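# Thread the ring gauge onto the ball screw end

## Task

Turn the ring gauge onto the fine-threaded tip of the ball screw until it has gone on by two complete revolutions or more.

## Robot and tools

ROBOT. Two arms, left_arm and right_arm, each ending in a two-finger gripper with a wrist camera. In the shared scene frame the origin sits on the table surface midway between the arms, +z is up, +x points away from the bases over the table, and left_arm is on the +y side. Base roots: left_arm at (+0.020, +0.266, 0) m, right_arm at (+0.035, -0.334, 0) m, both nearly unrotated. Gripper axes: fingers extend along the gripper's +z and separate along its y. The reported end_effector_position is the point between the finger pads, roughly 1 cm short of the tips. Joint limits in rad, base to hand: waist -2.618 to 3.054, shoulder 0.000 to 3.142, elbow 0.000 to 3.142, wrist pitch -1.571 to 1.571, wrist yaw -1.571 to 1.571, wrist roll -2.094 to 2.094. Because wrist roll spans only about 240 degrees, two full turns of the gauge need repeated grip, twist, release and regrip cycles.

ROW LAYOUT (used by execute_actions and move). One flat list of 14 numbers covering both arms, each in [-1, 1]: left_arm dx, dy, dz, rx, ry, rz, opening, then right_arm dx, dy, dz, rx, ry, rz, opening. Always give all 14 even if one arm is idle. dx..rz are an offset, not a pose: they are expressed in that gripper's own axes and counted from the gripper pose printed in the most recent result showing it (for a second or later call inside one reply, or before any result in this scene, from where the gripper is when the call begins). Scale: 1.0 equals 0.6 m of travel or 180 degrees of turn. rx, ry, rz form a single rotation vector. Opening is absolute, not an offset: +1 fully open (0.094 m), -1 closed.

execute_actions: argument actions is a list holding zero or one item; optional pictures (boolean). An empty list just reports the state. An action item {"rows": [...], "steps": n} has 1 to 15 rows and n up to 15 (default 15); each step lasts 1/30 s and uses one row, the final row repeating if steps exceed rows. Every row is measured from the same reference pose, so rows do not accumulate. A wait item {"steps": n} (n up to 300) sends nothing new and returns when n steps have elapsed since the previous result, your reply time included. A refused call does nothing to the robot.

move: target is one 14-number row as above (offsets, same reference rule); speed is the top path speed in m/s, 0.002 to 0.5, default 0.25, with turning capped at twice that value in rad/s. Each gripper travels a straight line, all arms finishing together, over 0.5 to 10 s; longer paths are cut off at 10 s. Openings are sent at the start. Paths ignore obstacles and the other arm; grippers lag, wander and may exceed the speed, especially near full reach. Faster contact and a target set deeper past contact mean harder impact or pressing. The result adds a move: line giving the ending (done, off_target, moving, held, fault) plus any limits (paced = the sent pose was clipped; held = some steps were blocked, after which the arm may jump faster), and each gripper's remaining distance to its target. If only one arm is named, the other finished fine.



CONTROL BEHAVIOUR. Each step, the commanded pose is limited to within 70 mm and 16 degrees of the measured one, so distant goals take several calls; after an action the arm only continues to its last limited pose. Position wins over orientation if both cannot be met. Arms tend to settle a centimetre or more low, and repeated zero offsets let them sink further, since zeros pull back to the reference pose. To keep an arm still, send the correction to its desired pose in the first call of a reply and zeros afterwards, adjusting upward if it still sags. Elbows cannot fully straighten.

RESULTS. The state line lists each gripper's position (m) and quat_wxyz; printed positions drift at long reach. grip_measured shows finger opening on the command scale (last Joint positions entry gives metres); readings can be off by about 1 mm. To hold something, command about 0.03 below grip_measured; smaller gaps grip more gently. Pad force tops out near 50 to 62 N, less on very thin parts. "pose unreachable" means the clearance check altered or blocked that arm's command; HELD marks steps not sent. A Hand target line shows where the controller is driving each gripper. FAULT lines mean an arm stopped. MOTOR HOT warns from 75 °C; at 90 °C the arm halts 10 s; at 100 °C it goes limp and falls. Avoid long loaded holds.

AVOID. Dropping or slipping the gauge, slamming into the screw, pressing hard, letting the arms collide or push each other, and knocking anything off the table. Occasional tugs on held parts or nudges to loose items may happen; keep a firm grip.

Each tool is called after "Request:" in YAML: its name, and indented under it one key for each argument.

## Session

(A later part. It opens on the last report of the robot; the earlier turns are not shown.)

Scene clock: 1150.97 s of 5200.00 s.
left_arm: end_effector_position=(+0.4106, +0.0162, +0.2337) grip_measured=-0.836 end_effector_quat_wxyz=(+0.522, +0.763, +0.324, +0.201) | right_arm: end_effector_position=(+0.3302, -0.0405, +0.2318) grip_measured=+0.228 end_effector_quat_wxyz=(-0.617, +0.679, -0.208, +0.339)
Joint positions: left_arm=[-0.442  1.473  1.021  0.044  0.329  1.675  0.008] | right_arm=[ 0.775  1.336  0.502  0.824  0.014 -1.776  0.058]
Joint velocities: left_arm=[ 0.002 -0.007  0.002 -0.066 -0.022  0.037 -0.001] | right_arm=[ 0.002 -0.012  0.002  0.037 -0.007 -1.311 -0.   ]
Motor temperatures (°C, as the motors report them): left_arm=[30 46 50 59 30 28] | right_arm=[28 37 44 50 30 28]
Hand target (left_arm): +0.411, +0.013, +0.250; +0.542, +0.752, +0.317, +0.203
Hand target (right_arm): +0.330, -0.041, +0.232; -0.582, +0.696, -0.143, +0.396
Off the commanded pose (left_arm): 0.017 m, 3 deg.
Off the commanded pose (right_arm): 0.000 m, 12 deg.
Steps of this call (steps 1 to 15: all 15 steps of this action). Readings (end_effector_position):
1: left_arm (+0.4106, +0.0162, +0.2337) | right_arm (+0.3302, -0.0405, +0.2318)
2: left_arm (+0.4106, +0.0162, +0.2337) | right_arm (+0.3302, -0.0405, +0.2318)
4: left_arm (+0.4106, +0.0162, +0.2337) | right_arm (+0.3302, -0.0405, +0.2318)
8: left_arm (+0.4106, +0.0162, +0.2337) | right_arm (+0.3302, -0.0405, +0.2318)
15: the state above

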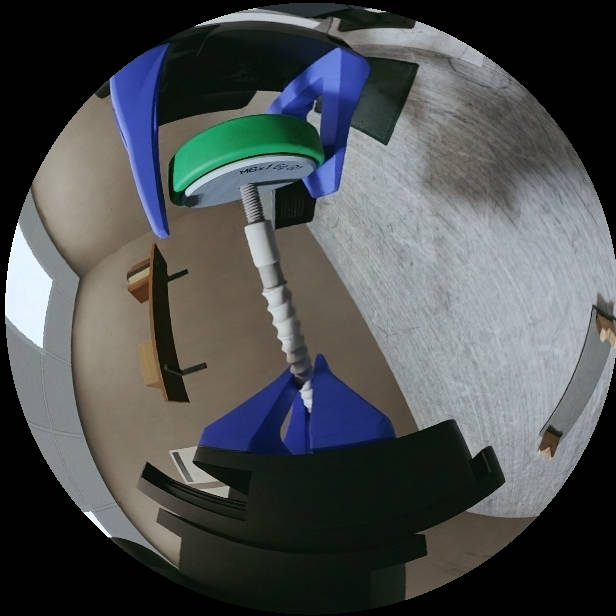

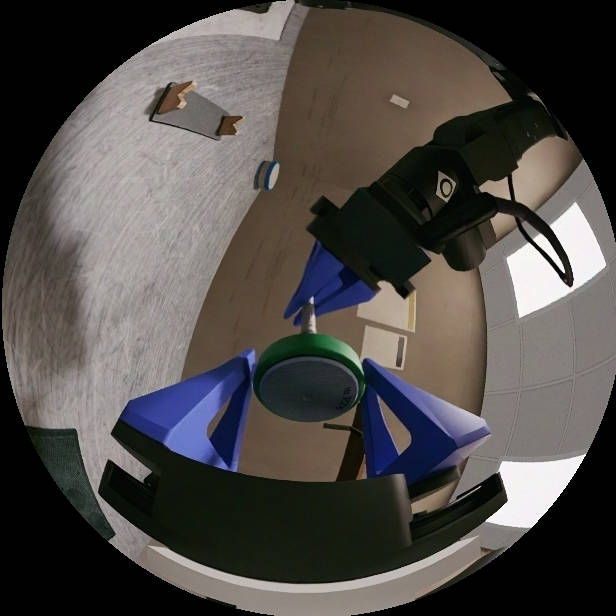

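Ring stays on the thread. Close, push and turn, then unwind again.

Request:
execute_actions:
  actions:
    - {"rows":[[-0.0037,0.0267,-0.0065,-0.0152,-0.0035,-0.0011,-0.87,0,0,0,0,0,-0.07,0.23],[-0.0037,0.0267,-0.0065,-0.0152,-0.0035,-0.0011,-0.87,0,0,0,0,0,-0.07,0.2],[-0.0037,0.0267,-0.0065,-0.0152,-0.0035,-0.0011,-0.87,0,0,0,0,0,-0.07,0.17],[-0.0037,0.0267,-0.0065,-0.0152,-0.0035,-0.0011,-0.87,0,0,0,0,0,-0.07,0.145],[-0.0037,0.0267,-0.0065,-0.0152,-0.0035,-0.0011,-0.87,0,0,0,0,0,-0.07,0.125],[-0.0037,0.0267,-0.0065,-0.0152,-0.0035,-0.0011,-0.87,0,0,0,0,0,-0.07,0.11],[-0.0037,0.0267,-0.0065,-0.0152,-0.0035,-0.0011,-0.87,0,0,0,0,0,-0.07,0.1],[-0.0037,0.0267,-0.0065,-0.0152,-0.0035,-0.0011,-0.87,0,0,0,0,0,-0.07,0.09],[-0.0037,0.0267,-0.0065,-0.0152,-0.0035,-0.0011,-0.87,0,0,0,0,0,-0.07,0.082],[-0.0037,0.0267,-0.0065,-0.0152,-0.0035,-0.0011,-0.87,0,0,0,0,0,-0.07,0.074],[-0.0037,0.0267,-0.0065,-0.0152,-0.0035,-0.0011,-0.87,0,0,0,0,0,-0.07,0.066],[-0.0037,0.0267,-0.0065,-0.0152,-0.0035,-0.0011,-0.87,0,0,0,0,0,-0.07,0.058],[-0.0037,0.0267,-0.0065,-0.0152,-0.0035,-0.0011,-0.87,0,0,0,0,0,-0.07,0.05]],"steps":15}
  pictures: false

Request:
execute_actions:
  actions:
    - {"rows":[[-0.009,0.027,-0.0059,-0.0154,-0.0074,-0.0007,-0.87,0,0,0,0,0,0,0.05],[-0.0145,0.0273,-0.0053,-0.0155,-0.0113,-0.0002,-0.87,0,0,0,0,0,0,0.05],[-0.02,0.0276,-0.0047,-0.0157,-0.0151,0.0002,-0.87,0,0,0,0,0,0,0.05],[-0.0254,0.028,-0.0042,-0.0159,-0.019,0.0007,-0.87,0,0,0,0,0,0,0.05],[-0.031,0.0283,-0.0036,-0.016,-0.0229,0.0011,-0.87,0,0,0,0,0,0,0.05],[-0.0363,0.0286,-0.003,-0.0162,-0.0268,0.0016,-0.87,0,0,0,0,0,0.01,0.05],[-0.0363,0.0286,-0.003,-0.0162,-0.0268,0.0016,-0.87,0,0,0,0,0,0.03,0.05],[-0.0363,0.0286,-0.003,-0.0162,-0.0268,0.0016,-0.87,0,0,0,0,0,0.06,0.05],[-0.0363,0.0286,-0.003,-0.0162,-0.0268,0.0016,-0.87,0,0,0,0,0,0.1,0.05],[-0.0363,0.0286,-0.003,-0.0162,-0.0268,0.0016,-0.87,0,0,0,0,0,0.3,0.05]],"steps":15}
  pictures: false

Request:
execute_actions:
  actions:
    - {"rows":[[-0.0363,0.0286,-0.003,-0.0162,-0.0268,0.0016,-0.87,0,0,0,0,0,0.3,0.05]],"steps":15}
  pictures: false

Request:
execute_actions:
  actions:
    - {"rows":[[-0.0363,0.0286,-0.003,-0.0162,-0.0268,0.0016,-0.87,0,0,0,0,0,0.3,0.05]],"steps":15}
  pictures: false

Request:
execute_actions:
  actions:
    - {"rows":[[-0.0363,0.0286,-0.003,-0.0162,-0.0268,0.0016,-0.87,0,0,0,0,0,0.3,0.05]],"steps":15}
  pictures: false

Request:
execute_actions:
  actions:
    - {"rows":[[-0.0363,0.0286,-0.003,-0.0162,-0.0268,0.0016,-0.87,0,0,0,0,0,0.3,0.05]],"steps":15}
  pictures: false

Request:
execute_actions:
  actions:
    - {"rows":[[-0.0363,0.0286,-0.003,-0.0162,-0.0268,0.0016,-0.87,0,0,0,0,0,0.25,0.05]],"steps":15}
  pictures: true

Request:
zoom_image:
  camera: "cam_left_wrist"
  region: [200, 130, 290, 240]

Scene clock: 1172.70 s of 5200.00 s.
left_arm: end_effector_position=(+0.4106, +0.0162, +0.2336) grip_measured=-0.836 end_effector_quat_wxyz=(+0.522, +0.763, +0.324, +0.200) | right_arm: end_effector_position=(+0.3302, -0.0405, +0.2318) grip_measured=+0.078 end_effector_quat_wxyz=(-0.576, +0.698, -0.133, +0.404)
Joint positions: left_arm=[-0.442  1.473  1.021  0.043  0.329  1.675  0.008] | right_arm=[ 0.775  1.336  0.502  0.824  0.014 -1.994  0.051]
Joint velocities: left_arm=[-0.007 -0.002 -0.002  0.037  0.007  0.007 -0.   ] | right_arm=[-0.002 -0.007 -0.007 -0.007 -0.037  0.007 -0.001]
Motor temperatures (°C, as the motors report them): left_arm=[30 46 50 59 29 28] | right_arm=[28 37 44 50 30 28]
Hand target (left_arm): +0.411, +0.013, +0.250; +0.541, +0.752, +0.317, +0.203
Hand target (right_arm): +0.330, -0.041, +0.232; -0.576, +0.698, -0.132, +0.405
Off the commanded pose (left_arm): 0.017 m, 3 deg.
Off the commanded pose (right_arm): 0.000 m, 0 deg.
Steps of this call (steps 1 to 90: nothing new was sent; then 18.23 s passed at rest; steps 91 to 105: all 15 steps of this action). Readings (end_effector_position):
91: left_arm (+0.4106, +0.0162, +0.2337) | right_arm (+0.3302, -0.0405, +0.2318)
92: left_arm (+0.4106, +0.0162, +0.2337) | right_arm (+0.3302, -0.0405, +0.2318)
94: left_arm (+0.4106, +0.0162, +0.2337) | right_arm (+0.3302, -0.0405, +0.2318)
98: left_arm (+0.4106, +0.0162, +0.2337) | right_arm (+0.3302, -0.0405, +0.2318)
105: the state above

Scene clock: 1173.20 s of 5200.00 s.
left_arm: end_effector_position=(+0.4102, +0.0158, +0.2337) grip_measured=-0.836 end_effector_quat_wxyz=(+0.522, +0.764, +0.323, +0.199) | right_arm: end_effector_position=(+0.3301, -0.0405, +0.2319) grip_measured=+0.078 end_effector_quat_wxyz=(+0.639, -0.663, +0.255, -0.295)
Joint positions: left_arm=[-0.442  1.473  1.021  0.043  0.333  1.675  0.008] | right_arm=[ 0.775  1.336  0.502  0.824  0.013 -1.636  0.051]
Joint velocities: left_arm=[-0.002  0.002  0.002 -0.11  -0.007  0.022 -0.   ] | right_arm=[ 0.002  0.002  0.002 -0.007 -0.007  1.282  0.   ]
Motor temperatures (°C, as the motors report them): left_arm=[30 46 50 59 29 28] | right_arm=[28 37 44 50 30 28]
Hand target (left_arm): +0.398, -0.001, +0.251; +0.552, +0.759, +0.295, +0.178
Hand target (right_arm): +0.330, -0.041, +0.232; +0.666, -0.633, +0.322, -0.227
Off the commanded pose (left_arm): 0.027 m, 5 deg.
Off the commanded pose (right_arm): 0.000 m, 33 deg; orientation clipped at the last step of the last action.
Steps of this call (steps 1 to 15: all 15 steps of this action). Readings (end_effector_position):
1: left_arm (+0.4106, +0.0162, +0.2336) | right_arm (+0.3302, -0.0405, +0.2318)
2: left_arm (+0.4105, +0.0161, +0.2336) | right_arm (+0.3302, -0.0405, +0.2318)
4: left_arm (+0.4103, +0.0159, +0.2337) | right_arm (+0.3302, -0.0405, +0.2318)
8: left_arm (+0.4102, +0.0158, +0.2337) | right_arm (+0.3302, -0.0405, +0.2319)
15: the state above

Scene clock: 1173.70 s of 5200.00 s.
left_arm: end_effector_position=(+0.4100, +0.0156, +0.2337) grip_measured=-0.836 end_effector_quat_wxyz=(+0.522, +0.764, +0.323, +0.199) | right_arm: end_effector_position=(+0.3301, -0.0405, +0.2319) grip_measured=+0.078 end_effector_quat_wxyz=(+0.701, -0.538, +0.464, -0.061)
Joint positions: left_arm=[-0.442  1.473  1.021  0.043  0.334  1.675  0.008] | right_arm=[ 0.775  1.336  0.502  0.824  0.013 -0.946  0.051]
Joint velocities: left_arm=[ 0.022  0.017 -0.012 -0.022  0.022  0.11  -0.001] | right_arm=[-0.002 -0.012 -0.007  0.037 -0.007  1.297 -0.001]
Motor temperatures (°C, as the motors report them): left_arm=[30 46 50 59 29 28] | right_arm=[28 37 44 50 30 28]
Hand target (left_arm): +0.398, -0.002, +0.251; +0.553, +0.760, +0.294, +0.176
Hand target (right_arm): +0.330, -0.040, +0.232; +0.704, -0.487, +0.518, +0.012
Off the commanded pose (left_arm): 0.028 m, 6 deg.
Off the commanded pose (right_arm): 0.000 m, 14 deg; orientation clipped at the last step of the last action.
Steps of this call (steps 1 to 15: all 15 steps of this action). Readings (end_effector_position):
1: left_arm (+0.4101, +0.0157, +0.2337) | right_arm (+0.3301, -0.0405, +0.2319)
2: left_arm (+0.4101, +0.0157, +0.2337) | right_arm (+0.3301, -0.0405, +0.2319)
4: left_arm (+0.4101, +0.0157, +0.2337) | right_arm (+0.3301, -0.0405, +0.2319)
8: left_arm (+0.4101, +0.0157, +0.2337) | right_arm (+0.3301, -0.0405, +0.2319)
15: the state above

Scene clock: 1174.20 s of 5200.00 s.
left_arm: end_effector_position=(+0.4100, +0.0156, +0.2337) grip_measured=-0.836 end_effector_quat_wxyz=(+0.523, +0.764, +0.323, +0.199) | right_arm: end_effector_position=(+0.3301, -0.0405, +0.2319) grip_measured=+0.078 end_effector_quat_wxyz=(+0.680, -0.348, +0.619, +0.180)
Joint positions: left_arm=[-0.442  1.473  1.021  0.043  0.334  1.675  0.008] | right_arm=[ 0.775  1.336  0.502  0.824  0.013 -0.254  0.051]
Joint velocities: left_arm=[ 0.002  0.017  0.002  0.022 -0.066 -0.022 -0.   ] | right_arm=[-0.002  0.002  0.017 -0.022  0.007  1.341 -0.   ]
Motor temperatures (°C, as the motors report them): left_arm=[30 46 50 59 29 28] | right_arm=[28 37 44 50 30 28]
Hand target (left_arm): +0.398, -0.002, +0.251; +0.553, +0.760, +0.293, +0.176
Hand target (right_arm): +0.330, -0.040, +0.232; +0.658, -0.282, +0.652, +0.250
Off the commanded pose (left_arm): 0.028 m, 6 deg.
Off the commanded pose (right_arm): 0.000 m, 14 deg; orientation clipped at the last step of the last action.
Steps of this call (steps 1 to 15: all 15 steps of this action). Readings (end_effector_position):
1: left_arm (+0.4100, +0.0156, +0.2337) | right_arm (+0.3301, -0.0405, +0.2319)
2: left_arm (+0.4100, +0.0156, +0.2337) | right_arm (+0.3301, -0.0405, +0.2319)
4: left_arm (+0.4100, +0.0156, +0.2337) | right_arm (+0.3301, -0.0405, +0.2319)
8: left_arm (+0.4100, +0.0156, +0.2337) | right_arm (+0.3301, -0.0405, +0.2319)
15: the state above

Scene clock: 1174.70 s of 5200.00 s.
left_arm: end_effector_position=(+0.4099, +0.0154, +0.2337) grip_measured=-0.836 end_effector_quat_wxyz=(+0.522, +0.764, +0.323, +0.199) | right_arm: end_effector_position=(+0.3303, -0.0407, +0.2318) grip_measured=+0.078 end_effector_quat_wxyz=(+0.580, -0.119, +0.701, +0.398)
Joint positions: left_arm=[-0.443  1.473  1.021  0.043  0.333  1.675  0.008] | right_arm=[0.775 1.336 0.502 0.824 0.015 0.433 0.051]
Joint velocities: left_arm=[-0.017  0.017  0.017  0.051  0.022 -0.022 -0.001] | right_arm=[ 0.002  0.002  0.012 -0.007  0.022  1.37   0.   ]
Motor temperatures (°C, as the motors report them): left_arm=[30 46 50 59 29 28] | right_arm=[28 37 44 50 30 28]
Hand target (left_arm): +0.398, -0.002, +0.251; +0.553, +0.760, +0.293, +0.176
Hand target (right_arm): +0.330, -0.040, +0.232; +0.536, -0.046, +0.709, +0.457
Off the commanded pose (left_arm): 0.028 m, 6 deg.
Off the commanded pose (right_arm): 0.000 m, 15 deg; orientation clipped at the last step of the last action.
Steps of this call (steps 1 to 15: all 15 steps of this action). Readings (end_effector_position):
1: left_arm (+0.4100, +0.0156, +0.2337) | right_arm (+0.3301, -0.0405, +0.2319)
2: left_arm (+0.4100, +0.0156, +0.2337) | right_arm (+0.3301, -0.0405, +0.2319)
4: left_arm (+0.4100, +0.0156, +0.2337) | right_arm (+0.3302, -0.0405, +0.2319)
8: left_arm (+0.4100, +0.0156, +0.2337) | right_arm (+0.3303, -0.0406, +0.2319)
15: the state above

Scene clock: 1175.20 s of 5200.00 s.
left_arm: end_effector_position=(+0.4099, +0.0153, +0.2337) grip_measured=-0.836 end_effector_quat_wxyz=(+0.522, +0.764, +0.323, +0.199) | right_arm: end_effector_position=(+0.3303, -0.0407, +0.2313) grip_measured=+0.078 end_effector_quat_wxyz=(+0.409, +0.128, +0.700, +0.572)
Joint positions: left_arm=[-0.444  1.473  1.021  0.043  0.331  1.675  0.008] | right_arm=[0.775 1.336 0.502 0.822 0.015 1.13  0.051]
Joint velocities: left_arm=[ 0.017 -0.012 -0.007  0.037 -0.037 -0.037 -0.   ] | right_arm=[ 0.002 -0.017 -0.007  0.007 -0.022  1.37  -0.   ]
Motor temperatures (°C, as the motors report them): left_arm=[30 46 50 59 29 28] | right_arm=[28 37 44 50 30 28]
Hand target (left_arm): +0.397, -0.002, +0.251; +0.553, +0.760, +0.293, +0.176
Hand target (right_arm): +0.330, -0.041, +0.232; +0.348, +0.199, +0.682, +0.611
Off the commanded pose (left_arm): 0.028 m, 6 deg.
Off the commanded pose (right_arm): 0.000 m, 14 deg; orientation clipped at the last step of the last action.
Steps of this call (steps 1 to 15: all 15 steps of this action). Readings (end_effector_position):
1: left_arm (+0.4099, +0.0154, +0.2337) | right_arm (+0.3304, -0.0407, +0.2317)
2: left_arm (+0.4099, +0.0153, +0.2337) | right_arm (+0.3304, -0.0407, +0.2316)
4: left_arm (+0.4100, +0.0154, +0.2337) | right_arm (+0.3304, -0.0407, +0.2315)
8: left_arm (+0.4100, +0.0154, +0.2337) | right_arm (+0.3304, -0.0407, +0.2314)
15: the state above

Scene clock: 1175.70 s of 5200.00 s.
left_arm: end_effector_position=(+0.4099, +0.0153, +0.2336) grip_measured=-0.836 end_effector_quat_wxyz=(+0.522, +0.764, +0.323, +0.200) | right_arm: end_effector_position=(+0.3299, -0.0403, +0.2313) grip_measured=+0.078 end_effector_quat_wxyz=(+0.198, +0.349, +0.620, +0.674)
Joint positions: left_arm=[-0.444  1.473  1.021  0.043  0.33   1.675  0.008] | right_arm=[0.775 1.336 0.502 0.822 0.012 1.798 0.051]
Joint velocities: left_arm=[ 0.002  0.017  0.012 -0.051  0.066 -0.037  0.   ] | right_arm=[ 0.007 -0.007  0.007 -0.066 -0.051  0.755 -0.002]
Motor temperatures (°C, as the motors report them): left_arm=[30 46 50 59 29 28] | right_arm=[28 37 44 50 30 28]
Hand target (left_arm): +0.398, -0.002, +0.251; +0.553, +0.760, +0.294, +0.177
Hand target (right_arm): +0.330, -0.041, +0.231; +0.161, +0.383, +0.599, +0.684
Off the commanded pose (left_arm): 0.028 m, 6 deg.
Off the commanded pose (right_arm): 0.001 m, 7 deg.
Steps of this call (steps 1 to 15: all 15 steps of this action). Readings (end_effector_position):
1: left_arm (+0.4100, +0.0153, +0.2337) | right_arm (+0.3303, -0.0406, +0.2313)
2: left_arm (+0.4099, +0.0152, +0.2336) | right_arm (+0.3303, -0.0406, +0.2313)
4: left_arm (+0.4099, +0.0153, +0.2336) | right_arm (+0.3302, -0.0406, +0.2313)
8: left_arm (+0.4099, +0.0153, +0.2336) | right_arm (+0.3301, -0.0404, +0.2313)
15: the state above

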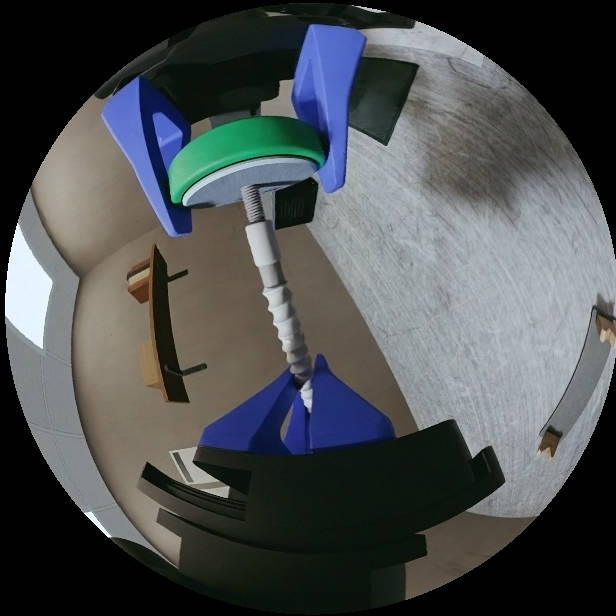

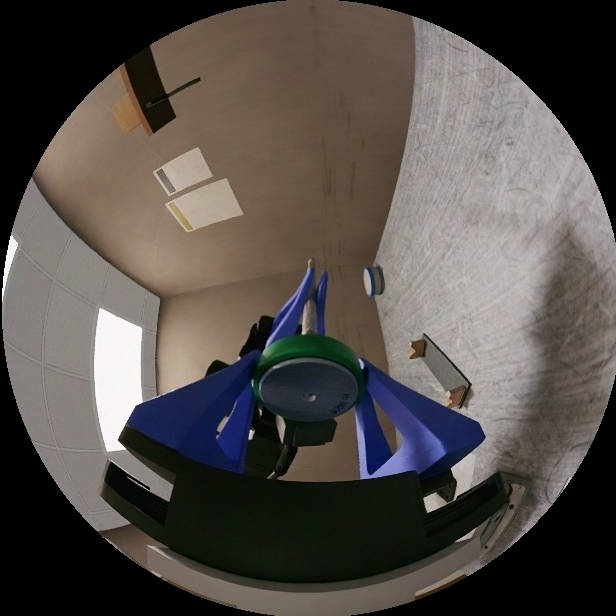

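Region (200, 130, 290, 240) of cam_left_wrist's 616x616 image, scaled by 4.582, with more detail than that image has; it fills the left 412 columns of this view, and the rest is white.

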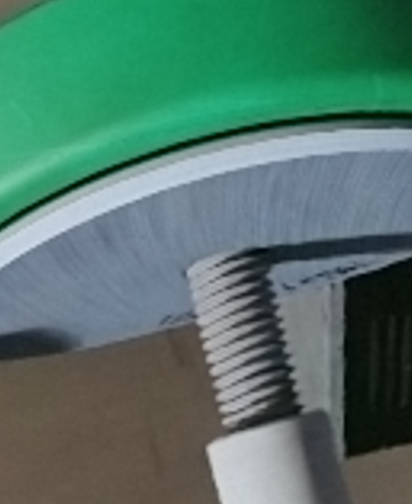

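Advancing (≈1.85 turns). Full next cycle.

Request:
execute_actions:
  actions:
    - {"rows":[[-0.031,0.0283,-0.0036,-0.016,-0.0229,0.0011,-0.87,0,0,0,0,0,0.04,0.05],[-0.02,0.0276,-0.0047,-0.0157,-0.0151,0.0002,-0.87,0,0,0,0,0,0.04,0.05],[-0.009,0.027,-0.0059,-0.0154,-0.0074,-0.0007,-0.87,0,0,0,0,0,0.04,0.05],[-0.0037,0.0267,-0.0065,-0.0152,-0.0035,-0.0011,-0.87,0,0,0,0,0,0.04,0.05],[-0.0037,0.0267,-0.0065,-0.0152,-0.0035,-0.0011,-0.87,0,0,0,0,0,0.04,0.07],[-0.0037,0.0267,-0.0065,-0.0152,-0.0035,-0.0011,-0.87,0,0,0,0,0,0.04,0.085],[-0.0037,0.0267,-0.0065,-0.0152,-0.0035,-0.0011,-0.87,0,0,0,0,0,0.04,0.1],[-0.0037,0.0267,-0.0065,-0.0152,-0.0035,-0.0011,-0.87,0,0,0,0,0,0.04,0.12],[-0.0037,0.0267,-0.0065,-0.0152,-0.0035,-0.0011,-0.87,0,0,0,0,0,0.04,0.15],[-0.0037,0.0267,-0.0065,-0.0152,-0.0035,-0.0011,-0.87,0,0,0,0,0,0.04,0.18],[-0.0037,0.0267,-0.0065,-0.0152,-0.0035,-0.0011,-0.87,0,0,0,0,0,0.04,0.21],[-0.0037,0.0267,-0.0065,-0.0152,-0.0035,-0.0011,-0.87,0,0,0,0,0,0.02,0.23],[-0.0037,0.0267,-0.0065,-0.0152,-0.0035,-0.0011,-0.87,0,0,0,0,0,-0.02,0.23],[-0.0037,0.0267,-0.0065,-0.0152,-0.0035,-0.0011,-0.87,0,0,0,0,0,-0.06,0.23],[-0.0037,0.0267,-0.0065,-0.0152,-0.0035,-0.0011,-0.87,0,0,0,0,0,-0.12,0.23]],"steps":15}
  pictures: false

Request:
execute_actions:
  actions:
    - {"rows":[[-0.0037,0.0267,-0.0065,-0.0152,-0.0035,-0.0011,-0.87,0,0,0,0,0,-0.3,0.23]],"steps":15}
  pictures: false

Request:
execute_actions:
  actions:
    - {"rows":[[-0.0037,0.0267,-0.0065,-0.0152,-0.0035,-0.0011,-0.87,0,0,0,0,0,-0.3,0.23]],"steps":15}
  pictures: false

Request:
execute_actions:
  actions:
    - {"rows":[[-0.0037,0.0267,-0.0065,-0.0152,-0.0035,-0.0011,-0.87,0,0,0,0,0,-0.3,0.23]],"steps":15}
  pictures: false

Request:
execute_actions:
  actions:
    - {"rows":[[-0.0037,0.0267,-0.0065,-0.0152,-0.0035,-0.0011,-0.87,0,0,0,0,0,-0.3,0.23]],"steps":15}
  pictures: false

Request:
execute_actions:
  actions:
    - {"rows":[[-0.0037,0.0267,-0.0065,-0.0152,-0.0035,-0.0011,-0.87,0,0,0,0,0,-0.3,0.23]],"steps":15}
  pictures: false

Request:
execute_actions:
  actions:
    - {"rows":[[-0.0037,0.0267,-0.0065,-0.0152,-0.0035,-0.0011,-0.87,0,0,0,0,0,-0.07,0.23],[-0.0037,0.0267,-0.0065,-0.0152,-0.0035,-0.0011,-0.87,0,0,0,0,0,-0.07,0.23],[-0.0037,0.0267,-0.0065,-0.0152,-0.0035,-0.0011,-0.87,0,0,0,0,0,-0.07,0.23],[-0.0037,0.0267,-0.0065,-0.0152,-0.0035,-0.0011,-0.87,0,0,0,0,0,-0.07,0.2],[-0.0037,0.0267,-0.0065,-0.0152,-0.0035,-0.0011,-0.87,0,0,0,0,0,-0.07,0.17],[-0.0037,0.0267,-0.0065,-0.0152,-0.0035,-0.0011,-0.87,0,0,0,0,0,-0.07,0.145],[-0.0037,0.0267,-0.0065,-0.0152,-0.0035,-0.0011,-0.87,0,0,0,0,0,-0.07,0.125],[-0.0037,0.0267,-0.0065,-0.0152,-0.0035,-0.0011,-0.87,0,0,0,0,0,-0.07,0.11],[-0.0037,0.0267,-0.0065,-0.0152,-0.0035,-0.0011,-0.87,0,0,0,0,0,-0.07,0.1],[-0.0037,0.0267,-0.0065,-0.0152,-0.0035,-0.0011,-0.87,0,0,0,0,0,-0.07,0.09],[-0.0037,0.0267,-0.0065,-0.0152,-0.0035,-0.0011,-0.87,0,0,0,0,0,-0.07,0.082],[-0.0037,0.0267,-0.0065,-0.0152,-0.0035,-0.0011,-0.87,0,0,0,0,0,-0.07,0.074],[-0.0037,0.0267,-0.0065,-0.0152,-0.0035,-0.0011,-0.87,0,0,0,0,0,-0.07,0.066],[-0.0037,0.0267,-0.0065,-0.0152,-0.0035,-0.0011,-0.87,0,0,0,0,0,-0.07,0.058],[-0.0037,0.0267,-0.0065,-0.0152,-0.0035,-0.0011,-0.87,0,0,0,0,0,-0.07,0.05]],"steps":15}
  pictures: false

Request:
execute_actions:
  actions:
    - {"rows":[[-0.009,0.027,-0.0059,-0.0154,-0.0074,-0.0007,-0.87,0,0,0,0,0,0,0.05],[-0.0145,0.0273,-0.0053,-0.0155,-0.0113,-0.0002,-0.87,0,0,0,0,0,0,0.05],[-0.02,0.0276,-0.0047,-0.0157,-0.0151,0.0002,-0.87,0,0,0,0,0,0,0.05],[-0.0254,0.028,-0.0042,-0.0159,-0.019,0.0007,-0.87,0,0,0,0,0,0,0.05],[-0.031,0.0283,-0.0036,-0.016,-0.0229,0.0011,-0.87,0,0,0,0,0,0,0.05],[-0.0363,0.0286,-0.003,-0.0162,-0.0268,0.0016,-0.87,0,0,0,0,0,0.01,0.05],[-0.0363,0.0286,-0.003,-0.0162,-0.0268,0.0016,-0.87,0,0,0,0,0,0.03,0.05],[-0.0363,0.0286,-0.003,-0.0162,-0.0268,0.0016,-0.87,0,0,0,0,0,0.06,0.05],[-0.0363,0.0286,-0.003,-0.0162,-0.0268,0.0016,-0.87,0,0,0,0,0,0.1,0.05],[-0.0363,0.0286,-0.003,-0.0162,-0.0268,0.0016,-0.87,0,0,0,0,0,0.3,0.05]],"steps":15}
  pictures: false

Request:
execute_actions:
  actions:
    - {"rows":[[-0.0363,0.0286,-0.003,-0.0162,-0.0268,0.0016,-0.87,0,0,0,0,0,0.3,0.05]],"steps":15}
  pictures: false

Request:
execute_actions:
  actions:
    - {"rows":[[-0.0363,0.0286,-0.003,-0.0162,-0.0268,0.0016,-0.87,0,0,0,0,0,0.3,0.05]],"steps":15}
  pictures: false

Request:
execute_actions:
  actions:
    - {"rows":[[-0.0363,0.0286,-0.003,-0.0162,-0.0268,0.0016,-0.87,0,0,0,0,0,0.3,0.05]],"steps":15}
  pictures: false

Request:
execute_actions:
  actions:
    - {"rows":[[-0.0363,0.0286,-0.003,-0.0162,-0.0268,0.0016,-0.87,0,0,0,0,0,0.3,0.05]],"steps":15}
  pictures: false

Request:
execute_actions:
  actions:
    - {"rows":[[-0.0363,0.0286,-0.003,-0.0162,-0.0268,0.0016,-0.87,0,0,0,0,0,0.25,0.05]],"steps":15}
  pictures: true

Request:
zoom_image:
  camera: "cam_left_wrist"
  region: [200, 130, 290, 240]

Scene clock: 1229.10 s of 5200.00 s.
left_arm: end_effector_position=(+0.4104, +0.0157, +0.2336) grip_measured=-0.836 end_effector_quat_wxyz=(+0.521, +0.764, +0.324, +0.201) | right_arm: end_effector_position=(+0.3299, -0.0402, +0.2313) grip_measured=+0.227 end_effector_quat_wxyz=(+0.197, +0.350, +0.619, +0.675)
Joint positions: left_arm=[-0.444  1.473  1.021  0.043  0.326  1.675  0.008] | right_arm=[0.775 1.336 0.502 0.822 0.011 1.801 0.058]
Joint velocities: left_arm=[ 0.007 -0.007 -0.012 -0.11   0.007  0.007 -0.001] | right_arm=[ 0.002 -0.007 -0.002 -0.095 -0.022 -1.385 -0.   ]
Motor temperatures (°C, as the motors report them): left_arm=[30 46 50 59 30 28] | right_arm=[28 37 44 49 30 28]
Hand target (left_arm): +0.410, +0.012, +0.250; +0.542, +0.752, +0.316, +0.202
Hand target (right_arm): +0.330, -0.040, +0.231; +0.266, +0.284, +0.652, +0.651
Off the commanded pose (left_arm): 0.017 m, 3 deg.
Off the commanded pose (right_arm): 0.000 m, 22 deg; orientation clipped at the last step of the last action.
Steps of this call (steps 1 to 90: nothing new was sent; then 49.90 s passed at rest; steps 91 to 105: all 15 steps of this action). Readings (end_effector_position):
91: left_arm (+0.4099, +0.0153, +0.2336) | right_arm (+0.3299, -0.0402, +0.2313)
92: left_arm (+0.4100, +0.0154, +0.2336) | right_arm (+0.3299, -0.0402, +0.2313)
94: left_arm (+0.4103, +0.0157, +0.2336) | right_arm (+0.3299, -0.0402, +0.2313)
98: left_arm (+0.4104, +0.0157, +0.2336) | right_arm (+0.3299, -0.0402, +0.2313)
105: the state above

Scene clock: 1229.60 s of 5200.00 s.
left_arm: end_effector_position=(+0.4104, +0.0157, +0.2336) grip_measured=-0.836 end_effector_quat_wxyz=(+0.521, +0.764, +0.324, +0.201) | right_arm: end_effector_position=(+0.3299, -0.0402, +0.2313) grip_measured=+0.227 end_effector_quat_wxyz=(+0.415, +0.118, +0.701, +0.568)
Joint positions: left_arm=[-0.444  1.473  1.021  0.043  0.326  1.675  0.008] | right_arm=[0.775 1.336 0.502 0.822 0.011 1.107 0.058]
Joint velocities: left_arm=[-0.017  0.017 -0.007 -0.051  0.007 -0.022 -0.   ] | right_arm=[ 0.007  0.012  0.002  0.022  0.037 -1.355 -0.001]
Motor temperatures (°C, as the motors report them): left_arm=[30 46 50 59 30 28] | right_arm=[28 37 44 49 30 28]
Hand target (left_arm): +0.410, +0.013, +0.250; +0.541, +0.752, +0.317, +0.203
Hand target (right_arm): +0.330, -0.040, +0.231; +0.471, +0.045, +0.710, +0.522
Off the commanded pose (left_arm): 0.017 m, 3 deg.
Off the commanded pose (right_arm): 0.000 m, 14 deg; orientation clipped at the last step of the last action.
Steps of this call (steps 1 to 15: all 15 steps of this action). Readings (end_effector_position):
1: left_arm (+0.4104, +0.0157, +0.2336) | right_arm (+0.3299, -0.0402, +0.2313)
2: left_arm (+0.4104, +0.0157, +0.2336) | right_arm (+0.3299, -0.0402, +0.2313)
4: left_arm (+0.4104, +0.0157, +0.2336) | right_arm (+0.3299, -0.0402, +0.2313)
8: left_arm (+0.4104, +0.0157, +0.2336) | right_arm (+0.3299, -0.0402, +0.2313)
15: the state above

Scene clock: 1230.10 s of 5200.00 s.
left_arm: end_effector_position=(+0.4104, +0.0157, +0.2336) grip_measured=-0.836 end_effector_quat_wxyz=(+0.521, +0.764, +0.324, +0.201) | right_arm: end_effector_position=(+0.3299, -0.0402, +0.2313) grip_measured=+0.227 end_effector_quat_wxyz=(+0.584, -0.130, +0.699, +0.391)
Joint positions: left_arm=[-0.444  1.473  1.021  0.043  0.326  1.675  0.008] | right_arm=[0.775 1.336 0.502 0.822 0.011 0.406 0.058]
Joint velocities: left_arm=[ 0.007  0.012 -0.017 -0.022 -0.051 -0.066 -0.002] | right_arm=[ 0.007  0.002 -0.017 -0.037 -0.051 -1.399 -0.   ]
Motor temperatures (°C, as the motors report them): left_arm=[30 46 50 59 30 28] | right_arm=[28 37 44 49 30 28]
Hand target (left_arm): +0.410, +0.013, +0.250; +0.541, +0.752, +0.317, +0.203
Hand target (right_arm): +0.330, -0.040, +0.231; +0.621, -0.201, +0.682, +0.328
Off the commanded pose (left_arm): 0.017 m, 3 deg.
Off the commanded pose (right_arm): 0.000 m, 14 deg; orientation clipped at the last step of the last action.
Steps of this call (steps 1 to 15: all 15 steps of this action). Readings (end_effector_position):
1: left_arm (+0.4104, +0.0157, +0.2336) | right_arm (+0.3299, -0.0402, +0.2313)
2: left_arm (+0.4104, +0.0157, +0.2336) | right_arm (+0.3299, -0.0402, +0.2313)
4: left_arm (+0.4104, +0.0157, +0.2336) | right_arm (+0.3299, -0.0402, +0.2313)
8: left_arm (+0.4104, +0.0157, +0.2336) | right_arm (+0.3299, -0.0402, +0.2313)
15: the state above

Scene clock: 1230.60 s of 5200.00 s.
left_arm: end_effector_position=(+0.4104, +0.0157, +0.2336) grip_measured=-0.836 end_effector_quat_wxyz=(+0.521, +0.764, +0.324, +0.201) | right_arm: end_effector_position=(+0.3299, -0.0402, +0.2313) grip_measured=+0.227 end_effector_quat_wxyz=(+0.684, -0.366, +0.610, +0.162)
Joint positions: left_arm=[-0.444  1.473  1.021  0.043  0.326  1.675  0.008] | right_arm=[ 0.775  1.336  0.502  0.822  0.011 -0.307  0.058]
Joint velocities: left_arm=[-0.017 -0.012 -0.002  0.066 -0.022 -0.051  0.001] | right_arm=[-0.002  0.012 -0.002  0.037  0.007 -1.37  -0.001]
Motor temperatures (°C, as the motors report them): left_arm=[30 46 50 59 30 28] | right_arm=[28 37 44 49 30 28]
Hand target (left_arm): +0.410, +0.013, +0.250; +0.541, +0.752, +0.317, +0.203
Hand target (right_arm): +0.330, -0.040, +0.231; +0.697, -0.426, +0.570, +0.092
Off the commanded pose (left_arm): 0.017 m, 3 deg.
Off the commanded pose (right_arm): 0.000 m, 13 deg.
Steps of this call (steps 1 to 15: all 15 steps of this action). Readings (end_effector_position):
1: left_arm (+0.4104, +0.0157, +0.2336) | right_arm (+0.3299, -0.0402, +0.2313)
2: left_arm (+0.4104, +0.0157, +0.2336) | right_arm (+0.3299, -0.0402, +0.2313)
4: left_arm (+0.4104, +0.0157, +0.2336) | right_arm (+0.3299, -0.0402, +0.2313)
8: left_arm (+0.4104, +0.0157, +0.2336) | right_arm (+0.3299, -0.0402, +0.2313)
15: the state above

Scene clock: 1231.10 s of 5200.00 s.
left_arm: end_effector_position=(+0.4104, +0.0157, +0.2336) grip_measured=-0.836 end_effector_quat_wxyz=(+0.521, +0.764, +0.324, +0.201) | right_arm: end_effector_position=(+0.3299, -0.0402, +0.2313) grip_measured=+0.227 end_effector_quat_wxyz=(+0.697, -0.559, +0.440, -0.091)
Joint positions: left_arm=[-0.444  1.473  1.021  0.043  0.326  1.675  0.008] | right_arm=[ 0.775  1.336  0.502  0.822  0.011 -1.033  0.058]
Joint velocities: left_arm=[ 0.007  0.017 -0.007  0.037 -0.007 -0.007  0.   ] | right_arm=[ 0.002 -0.002 -0.007 -0.037  0.007 -1.326 -0.   ]
Motor temperatures (°C, as the motors report them): left_arm=[30 46 50 59 30 28] | right_arm=[28 37 44 49 30 28]
Hand target (left_arm): +0.410, +0.013, +0.250; +0.541, +0.752, +0.317, +0.203
Hand target (right_arm): +0.330, -0.040, +0.231; +0.685, -0.599, +0.384, -0.158
Off the commanded pose (left_arm): 0.017 m, 3 deg.
Off the commanded pose (right_arm): 0.000 m, 12 deg.
Steps of this call (steps 1 to 15: all 15 steps of this action). Readings (end_effector_position):
1: left_arm (+0.4104, +0.0157, +0.2336) | right_arm (+0.3299, -0.0402, +0.2313)
2: left_arm (+0.4104, +0.0157, +0.2336) | right_arm (+0.3299, -0.0402, +0.2313)
4: left_arm (+0.4104, +0.0157, +0.2336) | right_arm (+0.3299, -0.0402, +0.2313)
8: left_arm (+0.4104, +0.0157, +0.2336) | right_arm (+0.3299, -0.0402, +0.2313)
15: the state above

Scene clock: 1231.60 s of 5200.00 s.
left_arm: end_effector_position=(+0.4104, +0.0157, +0.2336) grip_measured=-0.836 end_effector_quat_wxyz=(+0.521, +0.764, +0.324, +0.201) | right_arm: end_effector_position=(+0.3299, -0.0402, +0.2313) grip_measured=+0.228 end_effector_quat_wxyz=(-0.618, +0.679, -0.212, +0.334)
Joint positions: left_arm=[-0.444  1.473  1.021  0.043  0.326  1.675  0.008] | right_arm=[ 0.775  1.336  0.502  0.822  0.011 -1.764  0.058]
Joint velocities: left_arm=[-0.027  0.007 -0.012  0.037 -0.037 -0.007 -0.   ] | right_arm=[-0.002  0.002 -0.022  0.066 -0.022 -1.311 -0.   ]
Motor temperatures (°C, as the motors report them): left_arm=[30 46 50 59 30 28] | right_arm=[28 37 44 49 30 28]
Hand target (left_arm): +0.410, +0.013, +0.250; +0.541, +0.752, +0.317, +0.203
Hand target (right_arm): +0.330, -0.040, +0.231; -0.584, +0.696, -0.147, +0.391
Off the commanded pose (left_arm): 0.017 m, 3 deg.
Off the commanded pose (right_arm): 0.000 m, 12 deg.
Steps of this call (steps 1 to 15: all 15 steps of this action). Readings (end_effector_position):
1: left_arm (+0.4104, +0.0157, +0.2336) | right_arm (+0.3299, -0.0402, +0.2313)
2: left_arm (+0.4104, +0.0157, +0.2336) | right_arm (+0.3299, -0.0402, +0.2313)
4: left_arm (+0.4104, +0.0157, +0.2336) | right_arm (+0.3299, -0.0402, +0.2313)
8: left_arm (+0.4104, +0.0157, +0.2336) | right_arm (+0.3299, -0.0402, +0.2313)
15: the state above

Scene clock: 1232.10 s of 5200.00 s.
left_arm: end_effector_position=(+0.4103, +0.0157, +0.2335) grip_measured=-0.836 end_effector_quat_wxyz=(+0.521, +0.764, +0.324, +0.201) | right_arm: end_effector_position=(+0.3299, -0.0402, +0.2313) grip_measured=+0.078 end_effector_quat_wxyz=(-0.580, +0.698, -0.139, +0.398)
Joint positions: left_arm=[-0.444  1.473  1.021  0.043  0.326  1.675  0.008] | right_arm=[ 0.775  1.336  0.502  0.822  0.011 -1.975  0.051]
Joint velocities: left_arm=[-0.012 -0.022  0.002 -0.037 -0.066  0.007  0.001] | right_arm=[-0.012 -0.012 -0.007 -0.051 -0.022 -0.051 -0.   ]
Motor temperatures (°C, as the motors report them): left_arm=[30 46 50 59 30 28] | right_arm=[28 37 44 49 30 28]
Hand target (left_arm): +0.410, +0.013, +0.250; +0.541, +0.752, +0.317, +0.203
Hand target (right_arm): +0.330, -0.040, +0.231; -0.578, +0.698, -0.136, +0.400
Off the commanded pose (left_arm): 0.017 m, 3 deg.
Off the commanded pose (right_arm): 0.000 m, 0 deg.
Steps of this call (steps 1 to 15: all 15 steps of this action). Readings (end_effector_position):
1: left_arm (+0.4104, +0.0157, +0.2336) | right_arm (+0.3299, -0.0402, +0.2313)
2: left_arm (+0.4104, +0.0157, +0.2336) | right_arm (+0.3299, -0.0402, +0.2313)
4: left_arm (+0.4104, +0.0157, +0.2336) | right_arm (+0.3299, -0.0402, +0.2313)
8: left_arm (+0.4104, +0.0157, +0.2336) | right_arm (+0.3299, -0.0402, +0.2313)
15: the state above

Scene clock: 1232.60 s of 5200.00 s.
left_arm: end_effector_position=(+0.4098, +0.0152, +0.2336) grip_measured=-0.836 end_effector_quat_wxyz=(+0.522, +0.764, +0.323, +0.199) | right_arm: end_effector_position=(+0.3299, -0.0402, +0.2315) grip_measured=+0.078 end_effector_quat_wxyz=(+0.641, -0.661, +0.261, -0.288)
Joint positions: left_arm=[-0.444  1.473  1.021  0.043  0.33   1.675  0.008] | right_arm=[ 0.775  1.336  0.502  0.823  0.011 -1.617  0.051]
Joint velocities: left_arm=[ 0.012  0.012  0.012 -0.007 -0.051 -0.081  0.001] | right_arm=[-0.002 -0.007 -0.007 -0.037  0.007  1.341  0.001]
Motor temperatures (°C, as the motors report them): left_arm=[30 46 50 59 30 28] | right_arm=[28 37 44 49 30 28]
Hand target (left_arm): +0.398, -0.002, +0.250; +0.552, +0.760, +0.295, +0.178
Hand target (right_arm): +0.330, -0.040, +0.231; +0.668, -0.631, +0.328, -0.220
Off the commanded pose (left_arm): 0.027 m, 5 deg.
Off the commanded pose (right_arm): 0.000 m, 33 deg; orientation clipped at the last step of the last action.
Steps of this call (steps 1 to 15: all 15 steps of this action). Readings (end_effector_position):
1: left_arm (+0.4103, +0.0157, +0.2335) | right_arm (+0.3299, -0.0402, +0.2313)
2: left_arm (+0.4102, +0.0156, +0.2335) | right_arm (+0.3299, -0.0402, +0.2313)
4: left_arm (+0.4101, +0.0154, +0.2335) | right_arm (+0.3299, -0.0402, +0.2313)
8: left_arm (+0.4099, +0.0152, +0.2336) | right_arm (+0.3299, -0.0402, +0.2314)
15: the state above

Scene clock: 1233.10 s of 5200.00 s.
left_arm: end_effector_position=(+0.4097, +0.0150, +0.2336) grip_measured=-0.836 end_effector_quat_wxyz=(+0.522, +0.764, +0.323, +0.199) | right_arm: end_effector_position=(+0.3299, -0.0402, +0.2318) grip_measured=+0.078 end_effector_quat_wxyz=(+0.702, -0.534, +0.469, -0.054)
Joint positions: left_arm=[-0.444  1.473  1.021  0.043  0.331  1.675  0.008] | right_arm=[ 0.775  1.336  0.502  0.824  0.011 -0.927  0.051]
Joint velocities: left_arm=[ 0.007 -0.007 -0.017  0.022  0.037  0.022  0.   ] | right_arm=[ 0.007 -0.007  0.002  0.037 -0.051  1.267 -0.   ]
Motor temperatures (°C, as the motors report them): left_arm=[30 46 50 59 30 28] | right_arm=[28 37 44 49 30 28]
Hand target (left_arm): +0.397, -0.002, +0.251; +0.553, +0.760, +0.293, +0.176
Hand target (right_arm): +0.330, -0.040, +0.232; +0.703, -0.483, +0.522, +0.019
Off the commanded pose (left_arm): 0.028 m, 6 deg.
Off the commanded pose (right_arm): 0.000 m, 14 deg; orientation clipped at the last step of the last action.
Steps of this call (steps 1 to 15: all 15 steps of this action). Readings (end_effector_position):
1: left_arm (+0.4098, +0.0151, +0.2336) | right_arm (+0.3299, -0.0402, +0.2316)
2: left_arm (+0.4097, +0.0151, +0.2336) | right_arm (+0.3299, -0.0402, +0.2316)
4: left_arm (+0.4097, +0.0151, +0.2336) | right_arm (+0.3299, -0.0402, +0.2316)
8: left_arm (+0.4097, +0.0151, +0.2336) | right_arm (+0.3299, -0.0402, +0.2317)
15: the state above

Scene clock: 1233.60 s of 5200.00 s.
left_arm: end_effector_position=(+0.4096, +0.0150, +0.2335) grip_measured=-0.836 end_effector_quat_wxyz=(+0.522, +0.764, +0.323, +0.199) | right_arm: end_effector_position=(+0.3300, -0.0404, +0.2318) grip_measured=+0.078 end_effector_quat_wxyz=(+0.679, -0.343, +0.622, +0.186)
Joint positions: left_arm=[-0.444  1.473  1.021  0.042  0.332  1.675  0.008] | right_arm=[ 0.775  1.336  0.502  0.824  0.012 -0.237  0.051]
Joint velocities: left_arm=[ 0.012 -0.012 -0.007  0.022 -0.007  0.022 -0.001] | right_arm=[-0.002  0.002 -0.002  0.022  0.022  1.253  0.001]
Motor temperatures (°C, as the motors report them): left_arm=[30 46 50 59 30 28] | right_arm=[28 37 44 49 30 28]
Hand target (left_arm): +0.397, -0.002, +0.251; +0.553, +0.760, +0.293, +0.176
Hand target (right_arm): +0.330, -0.040, +0.232; +0.655, -0.277, +0.654, +0.256
Off the commanded pose (left_arm): 0.028 m, 6 deg.
Off the commanded pose (right_arm): 0.000 m, 14 deg; orientation clipped at the last step of the last action.
Steps of this call (steps 1 to 15: all 15 steps of this action). Readings (end_effector_position):
1: left_arm (+0.4097, +0.0150, +0.2336) | right_arm (+0.3299, -0.0402, +0.2318)
2: left_arm (+0.4097, +0.0150, +0.2336) | right_arm (+0.3299, -0.0402, +0.2318)
4: left_arm (+0.4096, +0.0150, +0.2336) | right_arm (+0.3299, -0.0402, +0.2318)
8: left_arm (+0.4096, +0.0150, +0.2336) | right_arm (+0.3299, -0.0402, +0.2318)
15: the state above

Scene clock: 1234.10 s of 5200.00 s.
left_arm: end_effector_position=(+0.4096, +0.0150, +0.2335) grip_measured=-0.836 end_effector_quat_wxyz=(+0.522, +0.764, +0.323, +0.199) | right_arm: end_effector_position=(+0.3304, -0.0408, +0.2318) grip_measured=+0.078 end_effector_quat_wxyz=(+0.576, -0.112, +0.702, +0.404)
Joint positions: left_arm=[-0.444  1.473  1.021  0.042  0.332  1.675  0.008] | right_arm=[0.775 1.336 0.502 0.824 0.016 0.453 0.051]
Joint velocities: left_arm=[ 0.002 -0.007  0.017  0.11  -0.051  0.037 -0.   ] | right_arm=[ 0.002  0.007 -0.007 -0.022 -0.022  1.297 -0.   ]
Motor temperatures (°C, as the motors report them): left_arm=[30 46 50 59 30 28] | right_arm=[28 37 44 49 30 28]
Hand target (left_arm): +0.397, -0.002, +0.251; +0.553, +0.760, +0.293, +0.176
Hand target (right_arm): +0.330, -0.040, +0.232; +0.531, -0.039, +0.710, +0.462
Off the commanded pose (left_arm): 0.028 m, 6 deg.
Off the commanded pose (right_arm): 0.001 m, 14 deg; orientation clipped at the last step of the last action.
Steps of this call (steps 1 to 15: all 15 steps of this action). Readings (end_effector_position):
1: left_arm (+0.4096, +0.0150, +0.2335) | right_arm (+0.3300, -0.0404, +0.2318)
2: left_arm (+0.4096, +0.0150, +0.2335) | right_arm (+0.3301, -0.0404, +0.2318)
4: left_arm (+0.4096, +0.0150, +0.2335) | right_arm (+0.3302, -0.0405, +0.2318)
8: left_arm (+0.4096, +0.0150, +0.2335) | right_arm (+0.3303, -0.0406, +0.2318)
15: the state above

Scene clock: 1234.60 s of 5200.00 s.
left_arm: end_effector_position=(+0.4095, +0.0147, +0.2335) grip_measured=-0.836 end_effector_quat_wxyz=(+0.522, +0.764, +0.322, +0.199) | right_arm: end_effector_position=(+0.3305, -0.0408, +0.2315) grip_measured=+0.078 end_effector_quat_wxyz=(+0.403, +0.136, +0.698, +0.576)
Joint positions: left_arm=[-0.445  1.473  1.021  0.042  0.331  1.675  0.008] | right_arm=[0.775 1.336 0.502 0.823 0.016 1.152 0.051]
Joint velocities: left_arm=[-0.012  0.007  0.002 -0.022  0.022  0.022 -0.   ] | right_arm=[ 0.002  0.002 -0.022 -0.007  0.051  1.341 -0.001]
Motor temperatures (°C, as the motors report them): left_arm=[30 46 50 59 30 28] | right_arm=[28 37 44 49 30 28]
Hand target (left_arm): +0.397, -0.003, +0.251; +0.553, +0.760, +0.293, +0.176
Hand target (right_arm): +0.330, -0.041, +0.232; +0.342, +0.206, +0.680, +0.615
Off the commanded pose (left_arm): 0.028 m, 6 deg.
Off the commanded pose (right_arm): 0.000 m, 14 deg; orientation clipped at the last step of the last action.
Steps of this call (steps 1 to 15: all 15 steps of this action). Readings (end_effector_position):
1: left_arm (+0.4096, +0.0150, +0.2335) | right_arm (+0.3305, -0.0408, +0.2318)
2: left_arm (+0.4095, +0.0148, +0.2335) | right_arm (+0.3305, -0.0408, +0.2318)
4: left_arm (+0.4095, +0.0147, +0.2335) | right_arm (+0.3305, -0.0408, +0.2318)
8: left_arm (+0.4095, +0.0148, +0.2335) | right_arm (+0.3305, -0.0408, +0.2316)
15: the state above

Scene clock: 1235.10 s of 5200.00 s.
left_arm: end_effector_position=(+0.4095, +0.0147, +0.2335) grip_measured=-0.836 end_effector_quat_wxyz=(+0.522, +0.764, +0.323, +0.199) | right_arm: end_effector_position=(+0.3302, -0.0406, +0.2314) grip_measured=+0.078 end_effector_quat_wxyz=(+0.191, +0.357, +0.615, +0.677)
Joint positions: left_arm=[-0.445  1.473  1.021  0.042  0.33   1.675  0.008] | right_arm=[0.775 1.336 0.502 0.823 0.014 1.821 0.051]
Joint velocities: left_arm=[ 0.002  0.007  0.007 -0.051  0.007 -0.007  0.   ] | right_arm=[-0.002 -0.012 -0.007 -0.007 -0.007  0.74   0.002]
Motor temperatures (°C, as the motors report them): left_arm=[30 46 50 59 30 28] | right_arm=[28 37 44 49 30 28]
Hand target (left_arm): +0.397, -0.003, +0.250; +0.552, +0.760, +0.293, +0.176
Hand target (right_arm): +0.330, -0.041, +0.231; +0.154, +0.390, +0.594, +0.686
Off the commanded pose (left_arm): 0.028 m, 6 deg.
Off the commanded pose (right_arm): 0.000 m, 7 deg.
Steps of this call (steps 1 to 15: all 15 steps of this action). Readings (end_effector_position):
1: left_arm (+0.4095, +0.0147, +0.2335) | right_arm (+0.3305, -0.0408, +0.2314)
2: left_arm (+0.4095, +0.0147, +0.2335) | right_arm (+0.3305, -0.0408, +0.2314)
4: left_arm (+0.4095, +0.0147, +0.2335) | right_arm (+0.3305, -0.0408, +0.2314)
8: left_arm (+0.4095, +0.0147, +0.2335) | right_arm (+0.3303, -0.0407, +0.2314)
15: the state above

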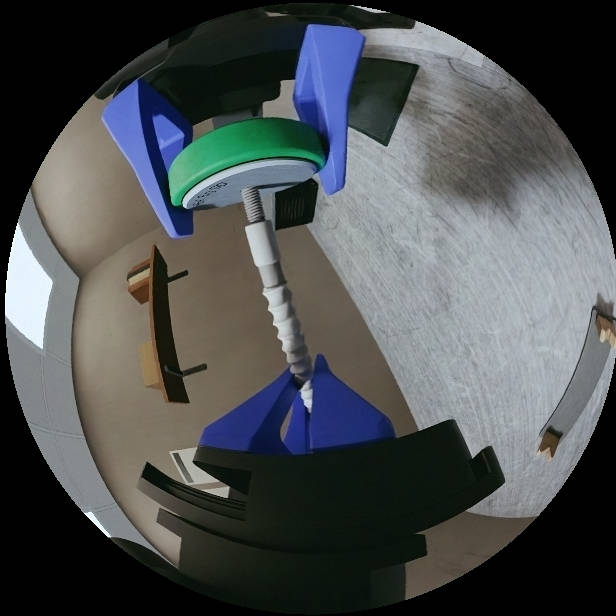

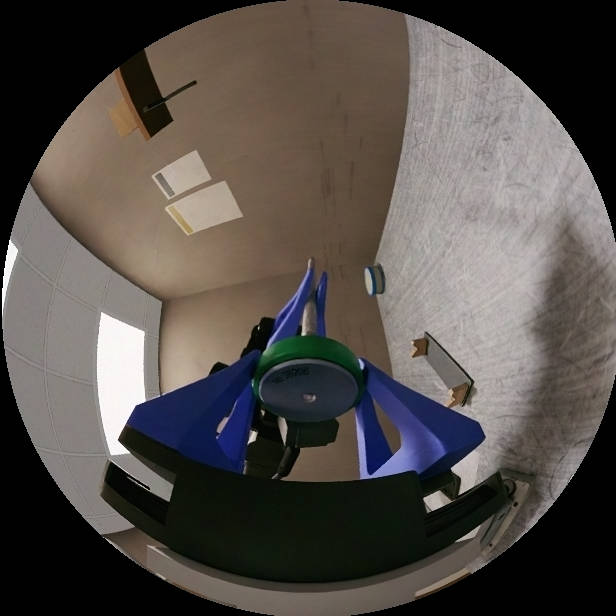

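Region (200, 130, 290, 240) of cam_left_wrist's 616x616 image, scaled by 4.582, with more detail than that image has; it fills the left 412 columns of this view, and the rest is white.

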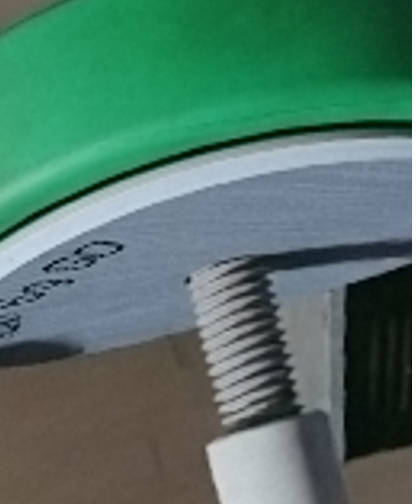

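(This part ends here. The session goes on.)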